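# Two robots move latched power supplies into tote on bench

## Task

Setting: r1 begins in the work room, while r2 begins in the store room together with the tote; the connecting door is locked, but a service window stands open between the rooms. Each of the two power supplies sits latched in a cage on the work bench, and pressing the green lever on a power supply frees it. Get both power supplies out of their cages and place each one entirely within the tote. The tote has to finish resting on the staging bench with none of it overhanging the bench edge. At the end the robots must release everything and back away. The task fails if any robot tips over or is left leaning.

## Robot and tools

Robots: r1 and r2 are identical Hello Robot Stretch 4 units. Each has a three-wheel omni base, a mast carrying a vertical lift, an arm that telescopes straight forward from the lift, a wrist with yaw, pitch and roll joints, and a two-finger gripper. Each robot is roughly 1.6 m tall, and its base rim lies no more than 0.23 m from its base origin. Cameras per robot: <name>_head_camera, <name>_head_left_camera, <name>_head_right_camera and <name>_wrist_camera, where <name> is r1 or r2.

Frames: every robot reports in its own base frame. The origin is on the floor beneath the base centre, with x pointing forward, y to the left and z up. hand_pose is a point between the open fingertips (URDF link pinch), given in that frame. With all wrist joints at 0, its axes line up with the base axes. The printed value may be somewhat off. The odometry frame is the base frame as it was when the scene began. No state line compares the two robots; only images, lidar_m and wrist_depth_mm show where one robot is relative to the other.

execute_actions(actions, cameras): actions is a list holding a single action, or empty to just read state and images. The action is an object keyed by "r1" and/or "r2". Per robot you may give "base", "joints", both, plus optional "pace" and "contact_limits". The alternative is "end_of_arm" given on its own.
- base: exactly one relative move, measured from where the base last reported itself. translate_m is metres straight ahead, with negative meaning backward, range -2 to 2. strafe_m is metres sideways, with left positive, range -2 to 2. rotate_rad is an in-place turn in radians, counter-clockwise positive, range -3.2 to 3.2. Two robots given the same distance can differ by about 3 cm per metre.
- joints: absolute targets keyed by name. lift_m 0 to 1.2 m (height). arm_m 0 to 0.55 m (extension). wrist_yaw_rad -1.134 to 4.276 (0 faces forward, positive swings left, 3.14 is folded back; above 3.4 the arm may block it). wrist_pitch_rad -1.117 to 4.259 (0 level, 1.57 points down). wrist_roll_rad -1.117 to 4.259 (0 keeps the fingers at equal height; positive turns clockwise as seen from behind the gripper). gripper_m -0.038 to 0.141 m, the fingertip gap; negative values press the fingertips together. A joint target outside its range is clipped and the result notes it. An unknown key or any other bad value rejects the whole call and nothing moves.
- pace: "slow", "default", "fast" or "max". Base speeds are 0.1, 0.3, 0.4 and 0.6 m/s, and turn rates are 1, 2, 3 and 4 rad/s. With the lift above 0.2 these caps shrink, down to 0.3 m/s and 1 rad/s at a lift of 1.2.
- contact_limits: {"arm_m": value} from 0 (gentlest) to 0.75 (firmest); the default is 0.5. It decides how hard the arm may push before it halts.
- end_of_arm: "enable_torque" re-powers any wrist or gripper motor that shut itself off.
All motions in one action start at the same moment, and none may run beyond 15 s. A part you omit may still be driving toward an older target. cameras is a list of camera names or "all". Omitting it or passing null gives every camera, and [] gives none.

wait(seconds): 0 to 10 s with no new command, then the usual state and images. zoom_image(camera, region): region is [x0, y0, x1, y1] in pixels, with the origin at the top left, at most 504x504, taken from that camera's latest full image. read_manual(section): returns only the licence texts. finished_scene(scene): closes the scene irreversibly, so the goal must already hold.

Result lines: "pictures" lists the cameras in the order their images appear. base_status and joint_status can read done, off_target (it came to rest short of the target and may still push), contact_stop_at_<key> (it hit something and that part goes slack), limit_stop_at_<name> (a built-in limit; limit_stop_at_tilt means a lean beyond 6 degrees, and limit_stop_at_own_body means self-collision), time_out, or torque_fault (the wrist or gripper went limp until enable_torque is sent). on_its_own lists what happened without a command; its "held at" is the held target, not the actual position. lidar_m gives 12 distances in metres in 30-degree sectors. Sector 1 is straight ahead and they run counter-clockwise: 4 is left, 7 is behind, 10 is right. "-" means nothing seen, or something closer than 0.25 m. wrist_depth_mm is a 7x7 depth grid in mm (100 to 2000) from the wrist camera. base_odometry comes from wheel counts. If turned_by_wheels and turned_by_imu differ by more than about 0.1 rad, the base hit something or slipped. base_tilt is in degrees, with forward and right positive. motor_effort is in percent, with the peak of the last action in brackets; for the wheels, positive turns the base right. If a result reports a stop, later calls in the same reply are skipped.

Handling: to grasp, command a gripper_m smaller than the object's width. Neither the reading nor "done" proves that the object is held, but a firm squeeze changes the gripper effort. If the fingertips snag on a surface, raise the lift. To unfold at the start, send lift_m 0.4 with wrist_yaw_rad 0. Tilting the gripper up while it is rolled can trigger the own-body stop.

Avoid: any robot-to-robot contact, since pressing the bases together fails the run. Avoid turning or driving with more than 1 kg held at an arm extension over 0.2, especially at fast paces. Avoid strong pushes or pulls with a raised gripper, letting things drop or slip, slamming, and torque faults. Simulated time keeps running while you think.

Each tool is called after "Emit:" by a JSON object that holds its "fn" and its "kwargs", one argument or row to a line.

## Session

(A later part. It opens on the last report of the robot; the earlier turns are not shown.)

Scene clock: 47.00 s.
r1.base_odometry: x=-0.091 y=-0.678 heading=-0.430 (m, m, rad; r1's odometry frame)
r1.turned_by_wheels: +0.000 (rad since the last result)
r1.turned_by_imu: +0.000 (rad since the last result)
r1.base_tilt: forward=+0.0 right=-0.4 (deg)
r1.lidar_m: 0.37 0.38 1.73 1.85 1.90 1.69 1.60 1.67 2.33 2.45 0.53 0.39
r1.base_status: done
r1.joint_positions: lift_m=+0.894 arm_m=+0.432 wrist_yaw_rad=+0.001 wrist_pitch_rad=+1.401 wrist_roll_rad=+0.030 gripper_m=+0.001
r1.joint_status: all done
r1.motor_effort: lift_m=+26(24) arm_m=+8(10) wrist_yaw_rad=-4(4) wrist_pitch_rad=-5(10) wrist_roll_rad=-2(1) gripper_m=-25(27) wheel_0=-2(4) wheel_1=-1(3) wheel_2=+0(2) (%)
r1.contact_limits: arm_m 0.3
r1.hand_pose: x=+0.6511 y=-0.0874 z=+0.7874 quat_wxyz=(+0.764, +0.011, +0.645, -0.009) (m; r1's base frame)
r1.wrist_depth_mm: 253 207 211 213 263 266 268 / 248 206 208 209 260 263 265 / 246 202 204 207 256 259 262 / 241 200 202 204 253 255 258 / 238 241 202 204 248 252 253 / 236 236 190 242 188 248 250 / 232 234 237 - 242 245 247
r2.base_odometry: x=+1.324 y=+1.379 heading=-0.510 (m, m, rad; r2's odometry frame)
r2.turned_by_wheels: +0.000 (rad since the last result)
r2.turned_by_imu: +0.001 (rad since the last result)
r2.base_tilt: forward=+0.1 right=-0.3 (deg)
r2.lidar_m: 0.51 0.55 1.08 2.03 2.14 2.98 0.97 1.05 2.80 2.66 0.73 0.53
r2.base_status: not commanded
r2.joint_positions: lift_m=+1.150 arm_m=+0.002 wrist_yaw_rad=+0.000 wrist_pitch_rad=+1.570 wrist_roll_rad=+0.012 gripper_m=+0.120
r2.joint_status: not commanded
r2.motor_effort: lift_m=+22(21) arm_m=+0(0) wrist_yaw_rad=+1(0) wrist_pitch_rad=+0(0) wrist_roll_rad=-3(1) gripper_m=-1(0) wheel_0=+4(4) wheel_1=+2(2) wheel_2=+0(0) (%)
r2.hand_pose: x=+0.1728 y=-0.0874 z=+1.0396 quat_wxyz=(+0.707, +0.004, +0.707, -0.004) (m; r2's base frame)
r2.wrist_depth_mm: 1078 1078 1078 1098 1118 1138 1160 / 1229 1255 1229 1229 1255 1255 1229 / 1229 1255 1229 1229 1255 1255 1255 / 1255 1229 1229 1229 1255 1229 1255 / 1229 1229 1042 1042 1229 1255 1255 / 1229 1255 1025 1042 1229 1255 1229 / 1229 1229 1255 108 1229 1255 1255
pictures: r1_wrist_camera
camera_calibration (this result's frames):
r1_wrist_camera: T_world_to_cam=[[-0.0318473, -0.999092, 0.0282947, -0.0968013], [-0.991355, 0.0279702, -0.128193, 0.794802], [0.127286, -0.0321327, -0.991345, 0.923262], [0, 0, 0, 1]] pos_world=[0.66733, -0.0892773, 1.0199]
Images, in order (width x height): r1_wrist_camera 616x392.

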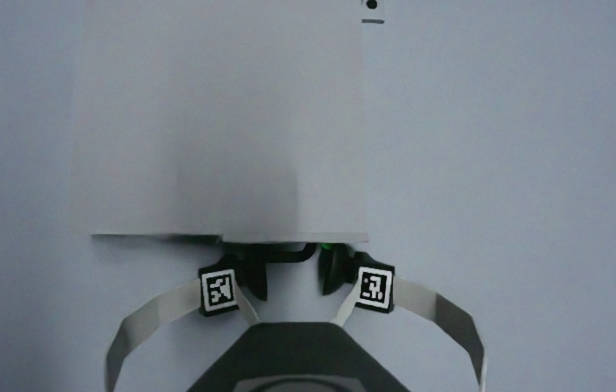

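Emit:
{"fn": "execute_actions", "kwargs": {
  "actions": [
    {"r1":{"joints":{"gripper_m":-0.012,"lift_m":0.887},"pace":"slow"}}
  ],
  "cameras": ["r1_wrist_camera"]
}}

Emit:
{"fn": "execute_actions", "kwargs": {
  "actions": [
    {"r1":{"joints":{"arm_m":0.42},"pace":"slow"}}
  ],
  "cameras": ["r1_wrist_camera"]
}}

Scene clock: 47.93 s.
r1.base_odometry: x=-0.091 y=-0.678 heading=-0.430 (m, m, rad; r1's odometry frame)
r1.turned_by_wheels: +0.000 (rad since the last result)
r1.turned_by_imu: +0.000 (rad since the last result)
r1.base_tilt: forward=+0.0 right=-0.4 (deg)
r1.lidar_m: 0.36 0.38 1.72 1.86 1.91 1.68 1.61 1.69 2.34 2.44 0.54 0.41
r1.base_status: not commanded
r1.joint_positions: lift_m=+0.887 arm_m=+0.432 wrist_yaw_rad=+0.000 wrist_pitch_rad=+1.401 wrist_roll_rad=+0.030 gripper_m=-0.011
r1.joint_status: all done
r1.motor_effort: lift_m=+23(25) arm_m=+8(8) wrist_yaw_rad=-3(4) wrist_pitch_rad=-4(5) wrist_roll_rad=+0(1) gripper_m=-25(26) wheel_0=-2(1) wheel_1=+0(1) wheel_2=+0(0) (%)
r1.hand_pose: x=+0.6511 y=-0.0874 z=+0.7807 quat_wxyz=(+0.764, +0.011, +0.645, -0.010) (m; r1's base frame)
r1.wrist_depth_mm: 248 204 206 208 258 262 265 / 244 201 202 205 254 259 262 / 239 197 200 202 253 255 257 / 236 194 196 198 248 251 252 / 234 236 203 198 243 247 250 / 231 231 188 238 187 244 245 / 228 229 232 - 238 240 241
r2.base_odometry: x=+1.324 y=+1.379 heading=-0.510 (m, m, rad; r2's odometry frame)
r2.turned_by_wheels: +0.000 (rad since the last result)
r2.turned_by_imu: +0.000 (rad since the last result)
r2.base_tilt: forward=+0.1 right=-0.2 (deg)
r2.lidar_m: 0.50 0.55 1.11 2.02 2.16 3.01 0.95 1.05 2.76 2.66 0.77 0.52
r2.base_status: not commanded
r2.joint_positions: lift_m=+1.150 arm_m=+0.002 wrist_yaw_rad=+0.000 wrist_pitch_rad=+1.570 wrist_roll_rad=+0.012 gripper_m=+0.120
r2.joint_status: not commanded
r2.motor_effort: lift_m=+21(22) arm_m=-1(0) wrist_yaw_rad=+0(0) wrist_pitch_rad=+0(1) wrist_roll_rad=-3(0) gripper_m=-1(1) wheel_0=+4(4) wheel_1=+2(2) wheel_2=+0(0) (%)
r2.hand_pose: x=+0.1728 y=-0.0874 z=+1.0396 quat_wxyz=(+0.707, +0.004, +0.707, -0.004) (m; r2's base frame)
r2.wrist_depth_mm: 1060 1078 1078 1098 1118 1138 1160 / 1229 1229 1255 1255 1229 1255 1255 / 1229 1255 1255 1229 1229 1229 1255 / 1229 1229 1229 1255 1255 1255 1255 / 1229 1229 1042 1042 1255 1229 1255 / 1255 1255 1025 1042 1229 1255 1229 / 1229 1229 1229 108 1229 1255 1255
pictures: r1_wrist_camera
camera_calibration (this result's frames):
r1_wrist_camera: T_world_to_cam=[[-0.0326185, -0.999067, 0.0282936, -0.0961451], [-0.991329, 0.0287346, -0.128221, 0.79396], [0.127289, -0.0322307, -0.991342, 0.916587], [0, 0, 0, 1]] pos_world=[0.667269, -0.0893273, 1.01317]
Images, in order (width x height): r1_wrist_camera 616x392.

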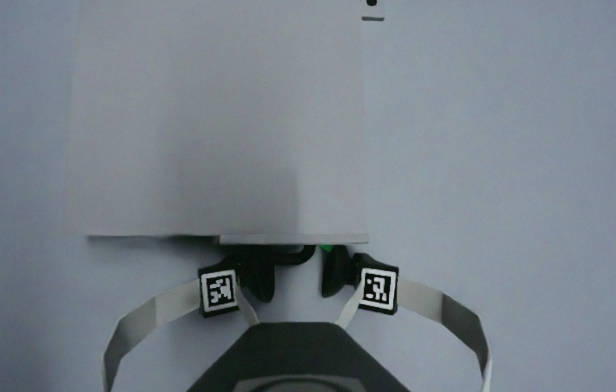

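Scene clock: 49.10 s.
r1.base_odometry: x=-0.091 y=-0.678 heading=-0.430 (m, m, rad; r1's odometry frame)
r1.turned_by_wheels: +0.000 (rad since the last result)
r1.turned_by_imu: +0.000 (rad since the last result)
r1.base_tilt: forward=-0.1 right=-0.3 (deg)
r1.lidar_m: 0.36 0.37 1.73 1.85 1.86 1.68 1.60 1.70 2.34 2.45 0.55 0.39
r1.base_status: not commanded
r1.joint_positions: lift_m=+0.887 arm_m=+0.422 wrist_yaw_rad=+0.000 wrist_pitch_rad=+1.400 wrist_roll_rad=+0.030 gripper_m=-0.012
r1.joint_status: all done
r1.motor_effort: lift_m=+23(24) arm_m=-9(11) wrist_yaw_rad=-2(12) wrist_pitch_rad=-1(20) wrist_roll_rad=-2(2) gripper_m=-11(25) wheel_0=-1(12) wheel_1=+0(5) wheel_2=+1(6) (%)
r1.hand_pose: x=+0.6416 y=-0.0874 z=+0.7807 quat_wxyz=(+0.765, +0.012, +0.644, -0.010) (m; r1's base frame)
r1.wrist_depth_mm: 252 208 209 212 263 266 268 / 247 204 207 208 259 263 265 / 243 201 203 205 256 258 260 / 238 198 200 202 251 253 256 / 236 240 241 210 247 250 252 / 233 236 185 203 182 247 249 / 229 231 236 - 240 242 245
r2.base_odometry: x=+1.324 y=+1.379 heading=-0.510 (m, m, rad; r2's odometry frame)
r2.turned_by_wheels: +0.000 (rad since the last result)
r2.turned_by_imu: +0.000 (rad since the last result)
r2.base_tilt: forward=+0.1 right=-0.2 (deg)
r2.lidar_m: 0.50 0.54 1.13 2.03 2.16 3.01 0.95 1.04 2.78 2.64 0.74 0.54
r2.base_status: not commanded
r2.joint_positions: lift_m=+1.150 arm_m=+0.002 wrist_yaw_rad=+0.000 wrist_pitch_rad=+1.570 wrist_roll_rad=+0.012 gripper_m=+0.120
r2.joint_status: not commanded
r2.motor_effort: lift_m=+21(22) arm_m=-1(0) wrist_yaw_rad=+0(0) wrist_pitch_rad=+0(1) wrist_roll_rad=-3(1) gripper_m=+0(1) wheel_0=+4(4) wheel_1=+2(2) wheel_2=+0(0) (%)
r2.hand_pose: x=+0.1728 y=-0.0874 z=+1.0396 quat_wxyz=(+0.707, +0.004, +0.707, -0.004) (m; r2's base frame)
r2.wrist_depth_mm: 1078 1078 1078 1098 1118 1138 1160 / 1229 1255 1229 1255 1255 1255 1255 / 1229 1229 1255 1255 1255 1255 1255 / 1255 1229 1229 1229 1255 1255 1255 / 1255 1255 1042 1042 1229 1255 1255 / 1229 1255 1042 1025 1229 1255 1255 / 1229 1255 1229 108 1229 1255 1229
pictures: r1_wrist_camera
camera_calibration (this result's frames):
r1_wrist_camera: T_world_to_cam=[[-0.0333866, -0.999044, 0.0282075, -0.0959197], [-0.991129, 0.0294631, -0.129593, 0.785547], [0.128638, -0.0322839, -0.991166, 0.916868], [0, 0, 0, 1]] pos_world=[0.657432, -0.0893725, 1.01328]
Images, in order (width x height): r1_wrist_camera 616x392.

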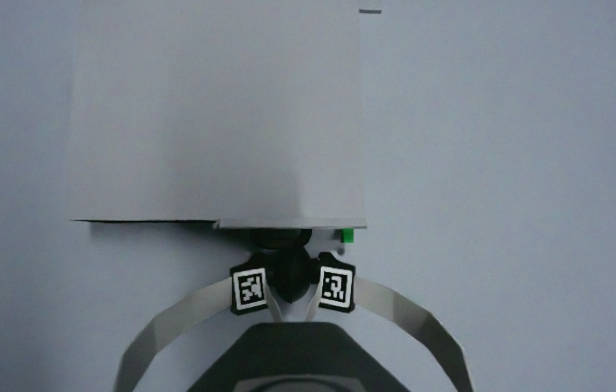

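Emit:
{"fn": "execute_actions", "kwargs": {
  "actions": [
    {"r1":{"base":{"strafe_m":-0.016},"joints":{"arm_m":0.16,"lift_m":0.9,"wrist_yaw_rad":0.05,"gripper_m":0.07},"pace":"fast"}}
  ],
  "cameras": []
}}

Emit:
{"fn": "execute_actions", "kwargs": {
  "actions": [
    {"r1":{"joints":{"wrist_pitch_rad":0.3,"wrist_roll_rad":0.27,"lift_m":0.85},"pace":"slow"}}
  ],
  "cameras": []
}}

Emit:
{"fn": "execute_actions", "kwargs": {
  "actions": [
    {"r1":{"joints":{"lift_m":0.715},"pace":"fast"}}
  ],
  "cameras": ["r1_wrist_camera"]
}}

Scene clock: 51.80 s.
r1.base_odometry: x=-0.097 y=-0.692 heading=-0.430 (m, m, rad; r1's odometry frame)
r1.turned_by_wheels: +0.000 (rad since the last result)
r1.turned_by_imu: +0.000 (rad since the last result)
r1.base_tilt: forward=+0.0 right=-0.4 (deg)
r1.lidar_m: 0.37 0.39 1.73 1.86 1.92 1.68 1.61 1.68 2.33 2.43 0.55 0.42
r1.base_status: done
r1.joint_positions: lift_m=+0.900 arm_m=+0.162 wrist_yaw_rad=+0.050 wrist_pitch_rad=+1.401 wrist_roll_rad=+0.030 gripper_m=+0.070
r1.joint_status: all done
r1.motor_effort: lift_m=+22(23) arm_m=-9(10) wrist_yaw_rad=-1(1) wrist_pitch_rad=-2(3) wrist_roll_rad=-1(2) gripper_m=-3(11) wheel_0=+0(9) wheel_1=+0(6) wheel_2=+1(1) (%)
r1.hand_pose: x=+0.3857 y=-0.0849 z=+0.7937 quat_wxyz=(+0.765, -0.004, +0.644, +0.009) (m; r1's base frame)
r1.wrist_depth_mm: 265 268 271 273 277 281 285 / 263 264 267 271 274 278 279 / 257 262 264 265 271 272 276 / 253 256 259 262 265 267 271 / 251 255 256 258 262 264 266 / 946 976 778 976 202 1008 1025 / 946 946 768 - 976 991 1025
r2.base_odometry: x=+1.324 y=+1.379 heading=-0.510 (m, m, rad; r2's odometry frame)
r2.turned_by_wheels: +0.000 (rad since the last result)
r2.turned_by_imu: +0.001 (rad since the last result)
r2.base_tilt: forward=+0.1 right=-0.2 (deg)
r2.lidar_m: 0.52 0.56 1.08 2.04 2.13 3.01 0.96 1.06 2.79 2.67 0.74 0.52
r2.base_status: not commanded
r2.joint_positions: lift_m=+1.150 arm_m=+0.002 wrist_yaw_rad=+0.000 wrist_pitch_rad=+1.570 wrist_roll_rad=+0.012 gripper_m=+0.120
r2.joint_status: not commanded
r2.motor_effort: lift_m=+22(21) arm_m=+0(1) wrist_yaw_rad=+1(1) wrist_pitch_rad=+0(1) wrist_roll_rad=-2(1) gripper_m=-1(1) wheel_0=+4(4) wheel_1=+2(2) wheel_2=+0(0) (%)
r2.hand_pose: x=+0.1728 y=-0.0874 z=+1.0396 quat_wxyz=(+0.707, +0.004, +0.707, -0.004) (m; r2's base frame)
r2.wrist_depth_mm: 1078 1078 1078 1098 1118 1118 1182 / 1229 1229 1229 1255 1255 1229 1255 / 1255 1255 1255 1229 1255 1255 1255 / 1229 1255 1255 1255 1229 1255 1255 / 1255 1229 1042 1042 1229 1229 1229 / 1229 1229 1025 1042 1229 1229 1255 / 1229 1229 1229 108 1229 1229 1229
pictures: none
No camera images: the call's "cameras" was empty. Leave "cameras" out to get every camera's image.

Scene clock: 53.17 s.
r1.base_odometry: x=-0.097 y=-0.692 heading=-0.430 (m, m, rad; r1's odometry frame)
r1.turned_by_wheels: +0.000 (rad since the last result)
r1.turned_by_imu: +0.000 (rad since the last result)
r1.base_tilt: forward=-0.1 right=-0.4 (deg)
r1.lidar_m: 0.36 0.39 1.73 1.85 1.92 1.66 1.61 1.68 2.31 2.44 0.54 0.41
r1.base_status: not commanded
r1.joint_positions: lift_m=+0.850 arm_m=+0.162 wrist_yaw_rad=+0.050 wrist_pitch_rad=+0.303 wrist_roll_rad=+0.270 gripper_m=+0.070
r1.joint_status: all done
r1.motor_effort: lift_m=+18(21) arm_m=-9(9) wrist_yaw_rad=-1(1) wrist_pitch_rad=-9(10) wrist_roll_rad=-1(4) gripper_m=-3(2) wheel_0=+0(0) wheel_1=-1(0) wheel_2=+1(1) (%)
r1.hand_pose: x=+0.6119 y=-0.0735 z=+0.9425 quat_wxyz=(+0.980, +0.129, +0.153, +0.004) (m; r1's base frame)
r1.wrist_depth_mm: - - - - - - - / - - - - - - - / - - - - - - 759 / - - - - 683 615 554 / - - 508 496 488 477 445 / - 1863 384 375 202 384 362 / 1661 436 368 - 353 327 312
r2.base_odometry: x=+1.324 y=+1.379 heading=-0.510 (m, m, rad; r2's odometry frame)
r2.turned_by_wheels: +0.000 (rad since the last result)
r2.turned_by_imu: +0.000 (rad since the last result)
r2.base_tilt: forward=+0.2 right=-0.2 (deg)
r2.lidar_m: 0.49 0.56 1.09 2.02 2.15 3.01 0.94 1.06 2.79 2.65 0.72 0.54
r2.base_status: not commanded
r2.joint_positions: lift_m=+1.150 arm_m=+0.002 wrist_yaw_rad=+0.000 wrist_pitch_rad=+1.570 wrist_roll_rad=+0.012 gripper_m=+0.120
r2.joint_status: not commanded
r2.motor_effort: lift_m=+21(21) arm_m=+0(1) wrist_yaw_rad=+0(0) wrist_pitch_rad=+0(0) wrist_roll_rad=-2(0) gripper_m=-1(1) wheel_0=+4(4) wheel_1=+2(2) wheel_2=+0(0) (%)
r2.hand_pose: x=+0.1728 y=-0.0874 z=+1.0396 quat_wxyz=(+0.707, +0.004, +0.707, -0.004) (m; r2's base frame)
r2.wrist_depth_mm: 1078 1078 1078 1098 1118 1138 1160 / 1229 1255 1255 1255 1229 1255 1255 / 1255 1255 1255 1255 1229 1255 1281 / 1229 1229 1229 1255 1255 1229 1255 / 1229 1229 1042 1025 1255 1229 1255 / 1229 1255 1025 1025 1255 1229 1255 / 1229 1229 1229 108 1229 1229 1255
pictures: none
No camera images: the call's "cameras" was empty. Leave "cameras" out to get every camera's image.

Scene clock: 54.50 s.
r1.base_odometry: x=-0.097 y=-0.692 heading=-0.430 (m, m, rad; r1's odometry frame)
r1.turned_by_wheels: +0.000 (rad since the last result)
r1.turned_by_imu: +0.000 (rad since the last result)
r1.base_tilt: forward=+0.0 right=-0.4 (deg)
r1.lidar_m: 0.37 0.38 1.74 1.86 1.91 1.67 1.60 1.66 2.35 2.42 0.53 0.39
r1.base_status: not commanded
r1.joint_positions: lift_m=+0.715 arm_m=+0.162 wrist_yaw_rad=+0.050 wrist_pitch_rad=+0.302 wrist_roll_rad=+0.270 gripper_m=+0.070
r1.joint_status: all done
r1.motor_effort: lift_m=+18(19) arm_m=-9(9) wrist_yaw_rad=-1(3) wrist_pitch_rad=-8(7) wrist_roll_rad=+0(1) gripper_m=-2(1) wheel_0=+0(0) wheel_1=+0(0) wheel_2=+1(1) (%)
r1.hand_pose: x=+0.6119 y=-0.0735 z=+0.8075 quat_wxyz=(+0.980, +0.129, +0.153, +0.004) (m; r1's base frame)
r1.wrist_depth_mm: - - - - - - - / - - - - - - 647 / - - - 554 549 466 421 / - - 357 325 375 334 306 / - 355 278 282 267 258 244 / 345 294 247 241 203 211 198 / 256 232 231 - 195 177 174
r2.base_odometry: x=+1.324 y=+1.379 heading=-0.510 (m, m, rad; r2's odometry frame)
r2.turned_by_wheels: +0.000 (rad since the last result)
r2.turned_by_imu: +0.000 (rad since the last result)
r2.base_tilt: forward=+0.1 right=-0.2 (deg)
r2.lidar_m: 0.52 0.54 1.11 2.05 2.16 2.99 0.96 1.05 2.77 2.68 0.72 0.53
r2.base_status: not commanded
r2.joint_positions: lift_m=+1.150 arm_m=+0.002 wrist_yaw_rad=+0.000 wrist_pitch_rad=+1.570 wrist_roll_rad=+0.012 gripper_m=+0.120
r2.joint_status: not commanded
r2.motor_effort: lift_m=+21(21) arm_m=+0(0) wrist_yaw_rad=+0(1) wrist_pitch_rad=+0(0) wrist_roll_rad=+0(0) gripper_m=-1(1) wheel_0=+4(4) wheel_1=+2(2) wheel_2=+0(0) (%)
r2.hand_pose: x=+0.1728 y=-0.0874 z=+1.0396 quat_wxyz=(+0.707, +0.004, +0.707, -0.004) (m; r2's base frame)
r2.wrist_depth_mm: 1078 1078 1098 1098 1118 1118 1160 / 1229 1229 1255 1255 1229 1255 1255 / 1229 1229 1229 1229 1255 1255 1255 / 1229 1229 1229 1255 1229 1255 1229 / 1229 1229 1025 1025 1255 1255 1255 / 1229 1229 1025 1042 1255 1229 1255 / 1229 1229 1229 108 1229 1255 1229
pictures: r1_wrist_camera
camera_calibration (this result's frames):
r1_wrist_camera: T_world_to_cam=[[-0.0621445, -0.9683, -0.241935, 0.154214], [-0.33864, 0.248481, -0.907513, 1.00422], [0.938861, 0.025532, -0.343347, -0.0670233], [0, 0, 0, 1]] pos_world=[0.41258, -0.0984936, 0.925645]
Images, in order (width x height): r1_wrist_camera 616x392.

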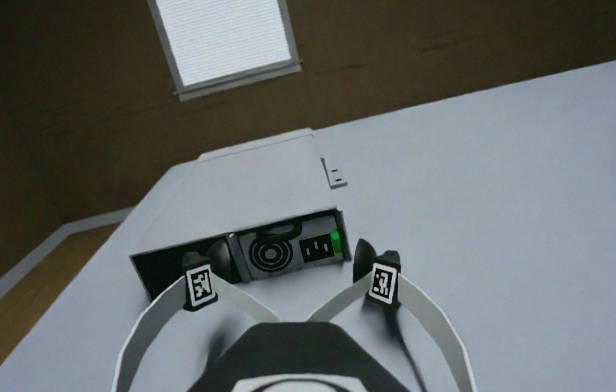

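Emit:
{"fn": "execute_actions", "kwargs": {
  "actions": [
    {"r1":{"joints":{"arm_m":0.192,"gripper_m":0.074},"contact_limits":{"arm_m":0.2},"pace":"slow"}}
  ],
  "cameras": ["r1_wrist_camera"]
}}

Emit:
{"fn": "execute_actions", "kwargs": {
  "actions": [
    {"r1":{"joints":{"gripper_m":0.052},"pace":"slow"}}
  ],
  "cameras": ["r1_wrist_camera"]
}}

Emit:
{"fn": "zoom_image", "kwargs": {
  "camera": "r1_wrist_camera",
  "region": [170, 190, 420, 330]
}}

Scene clock: 56.03 s.
r1.base_odometry: x=-0.097 y=-0.692 heading=-0.430 (m, m, rad; r1's odometry frame)
r1.turned_by_wheels: +0.000 (rad since the last result)
r1.turned_by_imu: +0.000 (rad since the last result)
r1.base_tilt: forward=+0.0 right=-0.4 (deg)
r1.lidar_m: 0.37 0.39 1.73 1.87 1.90 1.66 1.60 1.69 2.31 2.43 0.54 0.40
r1.base_status: not commanded
r1.joint_positions: lift_m=+0.715 arm_m=+0.190 wrist_yaw_rad=+0.050 wrist_pitch_rad=+0.302 wrist_roll_rad=+0.270 gripper_m=+0.074
r1.joint_status: all done
r1.motor_effort: lift_m=+18(18) arm_m=+9(7) wrist_yaw_rad=-1(2) wrist_pitch_rad=-9(7) wrist_roll_rad=+0(1) gripper_m=-4(3) wheel_0=+0(0) wheel_1=-1(0) wheel_2=+1(1) (%)
r1.contact_limits: arm_m 0.2
r1.hand_pose: x=+0.6407 y=-0.0735 z=+0.8075 quat_wxyz=(+0.980, +0.129, +0.153, +0.004) (m; r1's base frame)
r1.wrist_depth_mm: - - - - - - - / - - - - - - 647 / - - - 609 549 466 415 / - - 357 320 373 332 303 / - 329 254 254 272 257 245 / 343 276 244 243 204 211 199 / 256 232 231 - 194 177 174
r2.base_odometry: x=+1.324 y=+1.379 heading=-0.510 (m, m, rad; r2's odometry frame)
r2.turned_by_wheels: +0.000 (rad since the last result)
r2.turned_by_imu: +0.000 (rad since the last result)
r2.base_tilt: forward=+0.1 right=-0.1 (deg)
r2.lidar_m: 0.51 0.53 1.10 2.02 2.12 3.00 0.93 1.05 2.76 2.65 0.72 0.53
r2.base_status: not commanded
r2.joint_positions: lift_m=+1.150 arm_m=+0.002 wrist_yaw_rad=+0.000 wrist_pitch_rad=+1.570 wrist_roll_rad=+0.012 gripper_m=+0.120
r2.joint_status: not commanded
r2.motor_effort: lift_m=+22(21) arm_m=-1(0) wrist_yaw_rad=+0(0) wrist_pitch_rad=-1(0) wrist_roll_rad=-2(4) gripper_m=-1(0) wheel_0=+4(4) wheel_1=+2(2) wheel_2=+0(0) (%)
r2.hand_pose: x=+0.1728 y=-0.0874 z=+1.0396 quat_wxyz=(+0.707, +0.004, +0.707, -0.004) (m; r2's base frame)
r2.wrist_depth_mm: 1078 1078 1098 1098 1118 1138 1160 / 1229 1229 1229 1229 1255 1255 1255 / 1255 1229 1229 1255 1255 1255 1229 / 1229 1229 1255 1255 1229 1255 1255 / 1229 1229 1042 1025 1229 1255 1229 / 1229 1229 1042 1042 1255 1229 1229 / 1255 1229 1229 108 1255 1229 1255
pictures: r1_wrist_camera
camera_calibration (this result's frames):
r1_wrist_camera: T_world_to_cam=[[-0.0621459, -0.9683, -0.241935, 0.156], [-0.33864, 0.248481, -0.907513, 1.01396], [0.938862, 0.0255306, -0.343347, -0.0940022], [0, 0, 0, 1]] pos_world=[0.441316, -0.0984938, 0.925645]
Images, in order (width x height): r1_wrist_camera 616x392.

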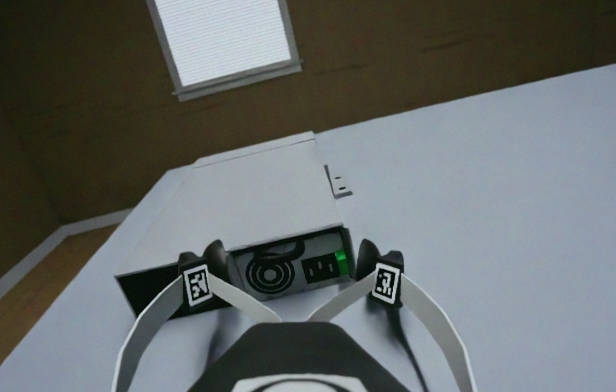

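Scene clock: 57.27 s.
r1.base_odometry: x=-0.097 y=-0.692 heading=-0.430 (m, m, rad; r1's odometry frame)
r1.turned_by_wheels: +0.000 (rad since the last result)
r1.turned_by_imu: +0.000 (rad since the last result)
r1.base_tilt: forward=-0.1 right=-0.4 (deg)
r1.lidar_m: 0.36 0.38 1.74 1.86 1.88 1.69 1.61 1.68 2.32 2.43 0.54 0.37
r1.base_status: not commanded
r1.joint_positions: lift_m=+0.715 arm_m=+0.190 wrist_yaw_rad=+0.049 wrist_pitch_rad=+0.302 wrist_roll_rad=+0.270 gripper_m=+0.052
r1.joint_status: all done
r1.motor_effort: lift_m=+18(18) arm_m=+9(9) wrist_yaw_rad=-2(1) wrist_pitch_rad=-7(8) wrist_roll_rad=+1(2) gripper_m=-4(3) wheel_0=+0(0) wheel_1=+0(0) wheel_2=+1(1) (%)
r1.hand_pose: x=+0.6406 y=-0.0737 z=+0.8075 quat_wxyz=(+0.980, +0.129, +0.152, +0.004) (m; r1's base frame)
r1.wrist_depth_mm: - - - - - - - / - - - - - - 634 / - - - 615 549 466 410 / - - 355 324 377 332 303 / - 329 256 253 276 258 245 / 345 279 246 238 199 211 199 / 255 232 231 - 193 176 174
r2.base_odometry: x=+1.324 y=+1.379 heading=-0.510 (m, m, rad; r2's odometry frame)
r2.turned_by_wheels: +0.000 (rad since the last result)
r2.turned_by_imu: +0.000 (rad since the last result)
r2.base_tilt: forward=+0.1 right=-0.3 (deg)
r2.lidar_m: 0.48 0.56 1.11 2.03 2.14 2.99 0.95 1.05 2.79 2.65 0.72 0.53
r2.base_status: not commanded
r2.joint_positions: lift_m=+1.150 arm_m=+0.002 wrist_yaw_rad=+0.000 wrist_pitch_rad=+1.570 wrist_roll_rad=+0.012 gripper_m=+0.120
r2.joint_status: not commanded
r2.motor_effort: lift_m=+21(21) arm_m=+0(1) wrist_yaw_rad=+0(0) wrist_pitch_rad=+0(0) wrist_roll_rad=-3(1) gripper_m=-1(0) wheel_0=+3(4) wheel_1=+2(2) wheel_2=+0(0) (%)
r2.hand_pose: x=+0.1728 y=-0.0874 z=+1.0396 quat_wxyz=(+0.707, +0.004, +0.707, -0.004) (m; r2's base frame)
r2.wrist_depth_mm: 1078 1078 1078 1098 1118 1138 1160 / 1229 1229 1229 1255 1229 1229 1255 / 1229 1229 1255 1255 1255 1255 1255 / 1229 1255 1229 1255 1229 1255 1255 / 1229 1229 1042 1025 1229 1255 1255 / 1229 1229 1025 1042 1229 1229 1255 / 1229 1229 1229 108 1255 1229 1229
pictures: r1_wrist_camera
camera_calibration (this result's frames):
r1_wrist_camera: T_world_to_cam=[[-0.0626757, -0.968266, -0.241935, 0.156192], [-0.338504, 0.248666, -0.907513, 1.01391], [0.938875, 0.0250169, -0.343347, -0.0940073], [0, 0, 0, 1]] pos_world=[0.441262, -0.0985375, 0.925645]
Images, in order (width x height): r1_wrist_camera 616x392.

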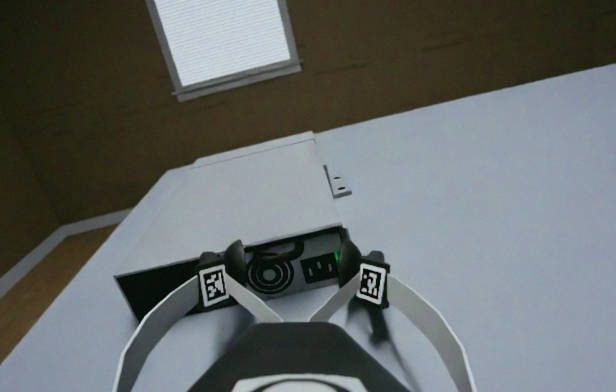

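Region (170, 190, 420, 330) of r1_wrist_camera's 616x392 image, scaled by 2.016; it fills the top 282 rows of this view, and the rest is white.

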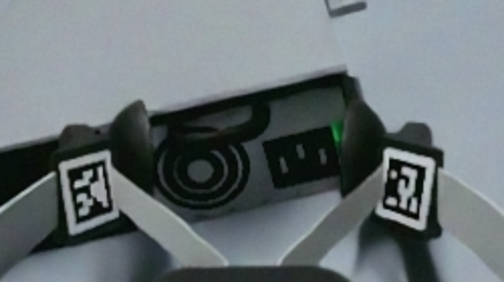

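Now push forward to contact.

Emit:
{"fn": "execute_actions", "kwargs": {
  "actions": [
    {"r1":{"joints":{"arm_m":0.202,"gripper_m":0.047},"contact_limits":{"arm_m":0.15},"pace":"slow"}}
  ],
  "cameras": ["r1_wrist_camera"]
}}

Emit:
{"fn": "zoom_image", "kwargs": {
  "camera": "r1_wrist_camera",
  "region": [170, 190, 420, 330]
}}

Scene clock: 58.30 s.
r1.base_odometry: x=-0.098 y=-0.692 heading=-0.430 (m, m, rad; r1's odometry frame)
r1.turned_by_wheels: +0.000 (rad since the last result)
r1.turned_by_imu: +0.000 (rad since the last result)
r1.base_tilt: forward=-0.1 right=-0.4 (deg)
r1.lidar_m: 0.37 0.38 1.75 1.87 1.90 1.68 1.60 1.69 2.32 2.44 0.54 0.39
r1.base_status: not commanded
r1.joint_positions: lift_m=+0.715 arm_m=+0.200 wrist_yaw_rad=+0.046 wrist_pitch_rad=+0.308 wrist_roll_rad=+0.270 gripper_m=+0.047
r1.joint_status: all done
r1.on_its_own: wrist_pitch_rad is at rest, and its effort (-24) is outside its rest range (-23 to +23)
r1.motor_effort: lift_m=+18(18) arm_m=+13(14) wrist_yaw_rad=+9(9) wrist_pitch_rad=-24(25) wrist_roll_rad=-1(1) gripper_m=-2(5) wheel_0=+0(0) wheel_1=+0(0) wheel_2=-4(4) (%)
r1.contact_limits: arm_m 0.15
r1.hand_pose: x=+0.6492 y=-0.0746 z=+0.8059 quat_wxyz=(+0.979, +0.129, +0.155, +0.002) (m; r1's base frame)
r1.wrist_depth_mm: - - - - - - - / - - - - - - 609 / - - - 530 525 449 399 / - - 342 315 364 322 296 / - 296 249 243 273 252 239 / 324 270 209 228 199 206 195 / 249 226 225 - 189 172 -
r2.base_odometry: x=+1.324 y=+1.379 heading=-0.510 (m, m, rad; r2's odometry frame)
r2.turned_by_wheels: +0.000 (rad since the last result)
r2.turned_by_imu: +0.000 (rad since the last result)
r2.base_tilt: forward=+0.1 right=-0.2 (deg)
r2.lidar_m: 0.51 0.54 1.11 2.02 2.15 3.01 0.96 1.04 2.78 2.66 0.71 0.55
r2.base_status: not commanded
r2.joint_positions: lift_m=+1.150 arm_m=+0.002 wrist_yaw_rad=+0.000 wrist_pitch_rad=+1.570 wrist_roll_rad=+0.012 gripper_m=+0.120
r2.joint_status: not commanded
r2.motor_effort: lift_m=+22(22) arm_m=+0(1) wrist_yaw_rad=+0(1) wrist_pitch_rad=+0(0) wrist_roll_rad=-2(3) gripper_m=-1(0) wheel_0=+4(4) wheel_1=+2(2) wheel_2=+0(1) (%)
r2.hand_pose: x=+0.1728 y=-0.0874 z=+1.0396 quat_wxyz=(+0.707, +0.004, +0.707, -0.004) (m; r2's base frame)
r2.wrist_depth_mm: 1078 1078 1098 1098 1118 1118 1160 / 1255 1229 1229 1255 1255 1229 1255 / 1229 1255 1229 1229 1255 1255 1229 / 1255 1229 1229 1255 1255 1229 1255 / 1229 1229 1025 1042 1255 1255 1255 / 1229 1255 1025 1025 1255 1255 1229 / 1229 1255 1229 108 1255 1255 1255
pictures: r1_wrist_camera
camera_calibration (this result's frames):
r1_wrist_camera: T_world_to_cam=[[-0.0669839, -0.968165, -0.241183, 0.157693], [-0.342917, 0.24934, -0.90567, 1.01702], [0.936974, 0.0220405, -0.348702, -0.0972581], [0, 0, 0, 1]] pos_world=[0.450445, -0.0987672, 0.925204]
Images, in order (width x height): r1_wrist_camera 616x392.

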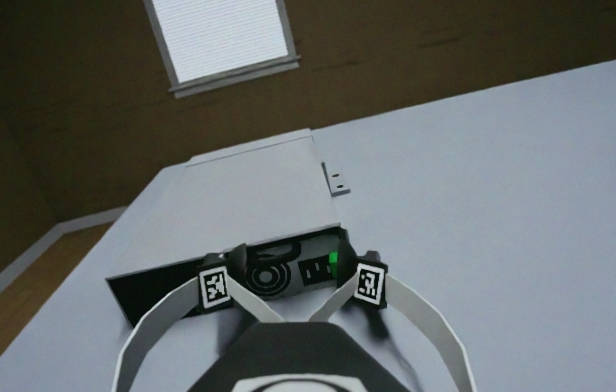

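Region (170, 190, 420, 330) of r1_wrist_camera's 616x392 image, scaled by 2.016; it fills the top 282 rows of this view, and the rest is white.

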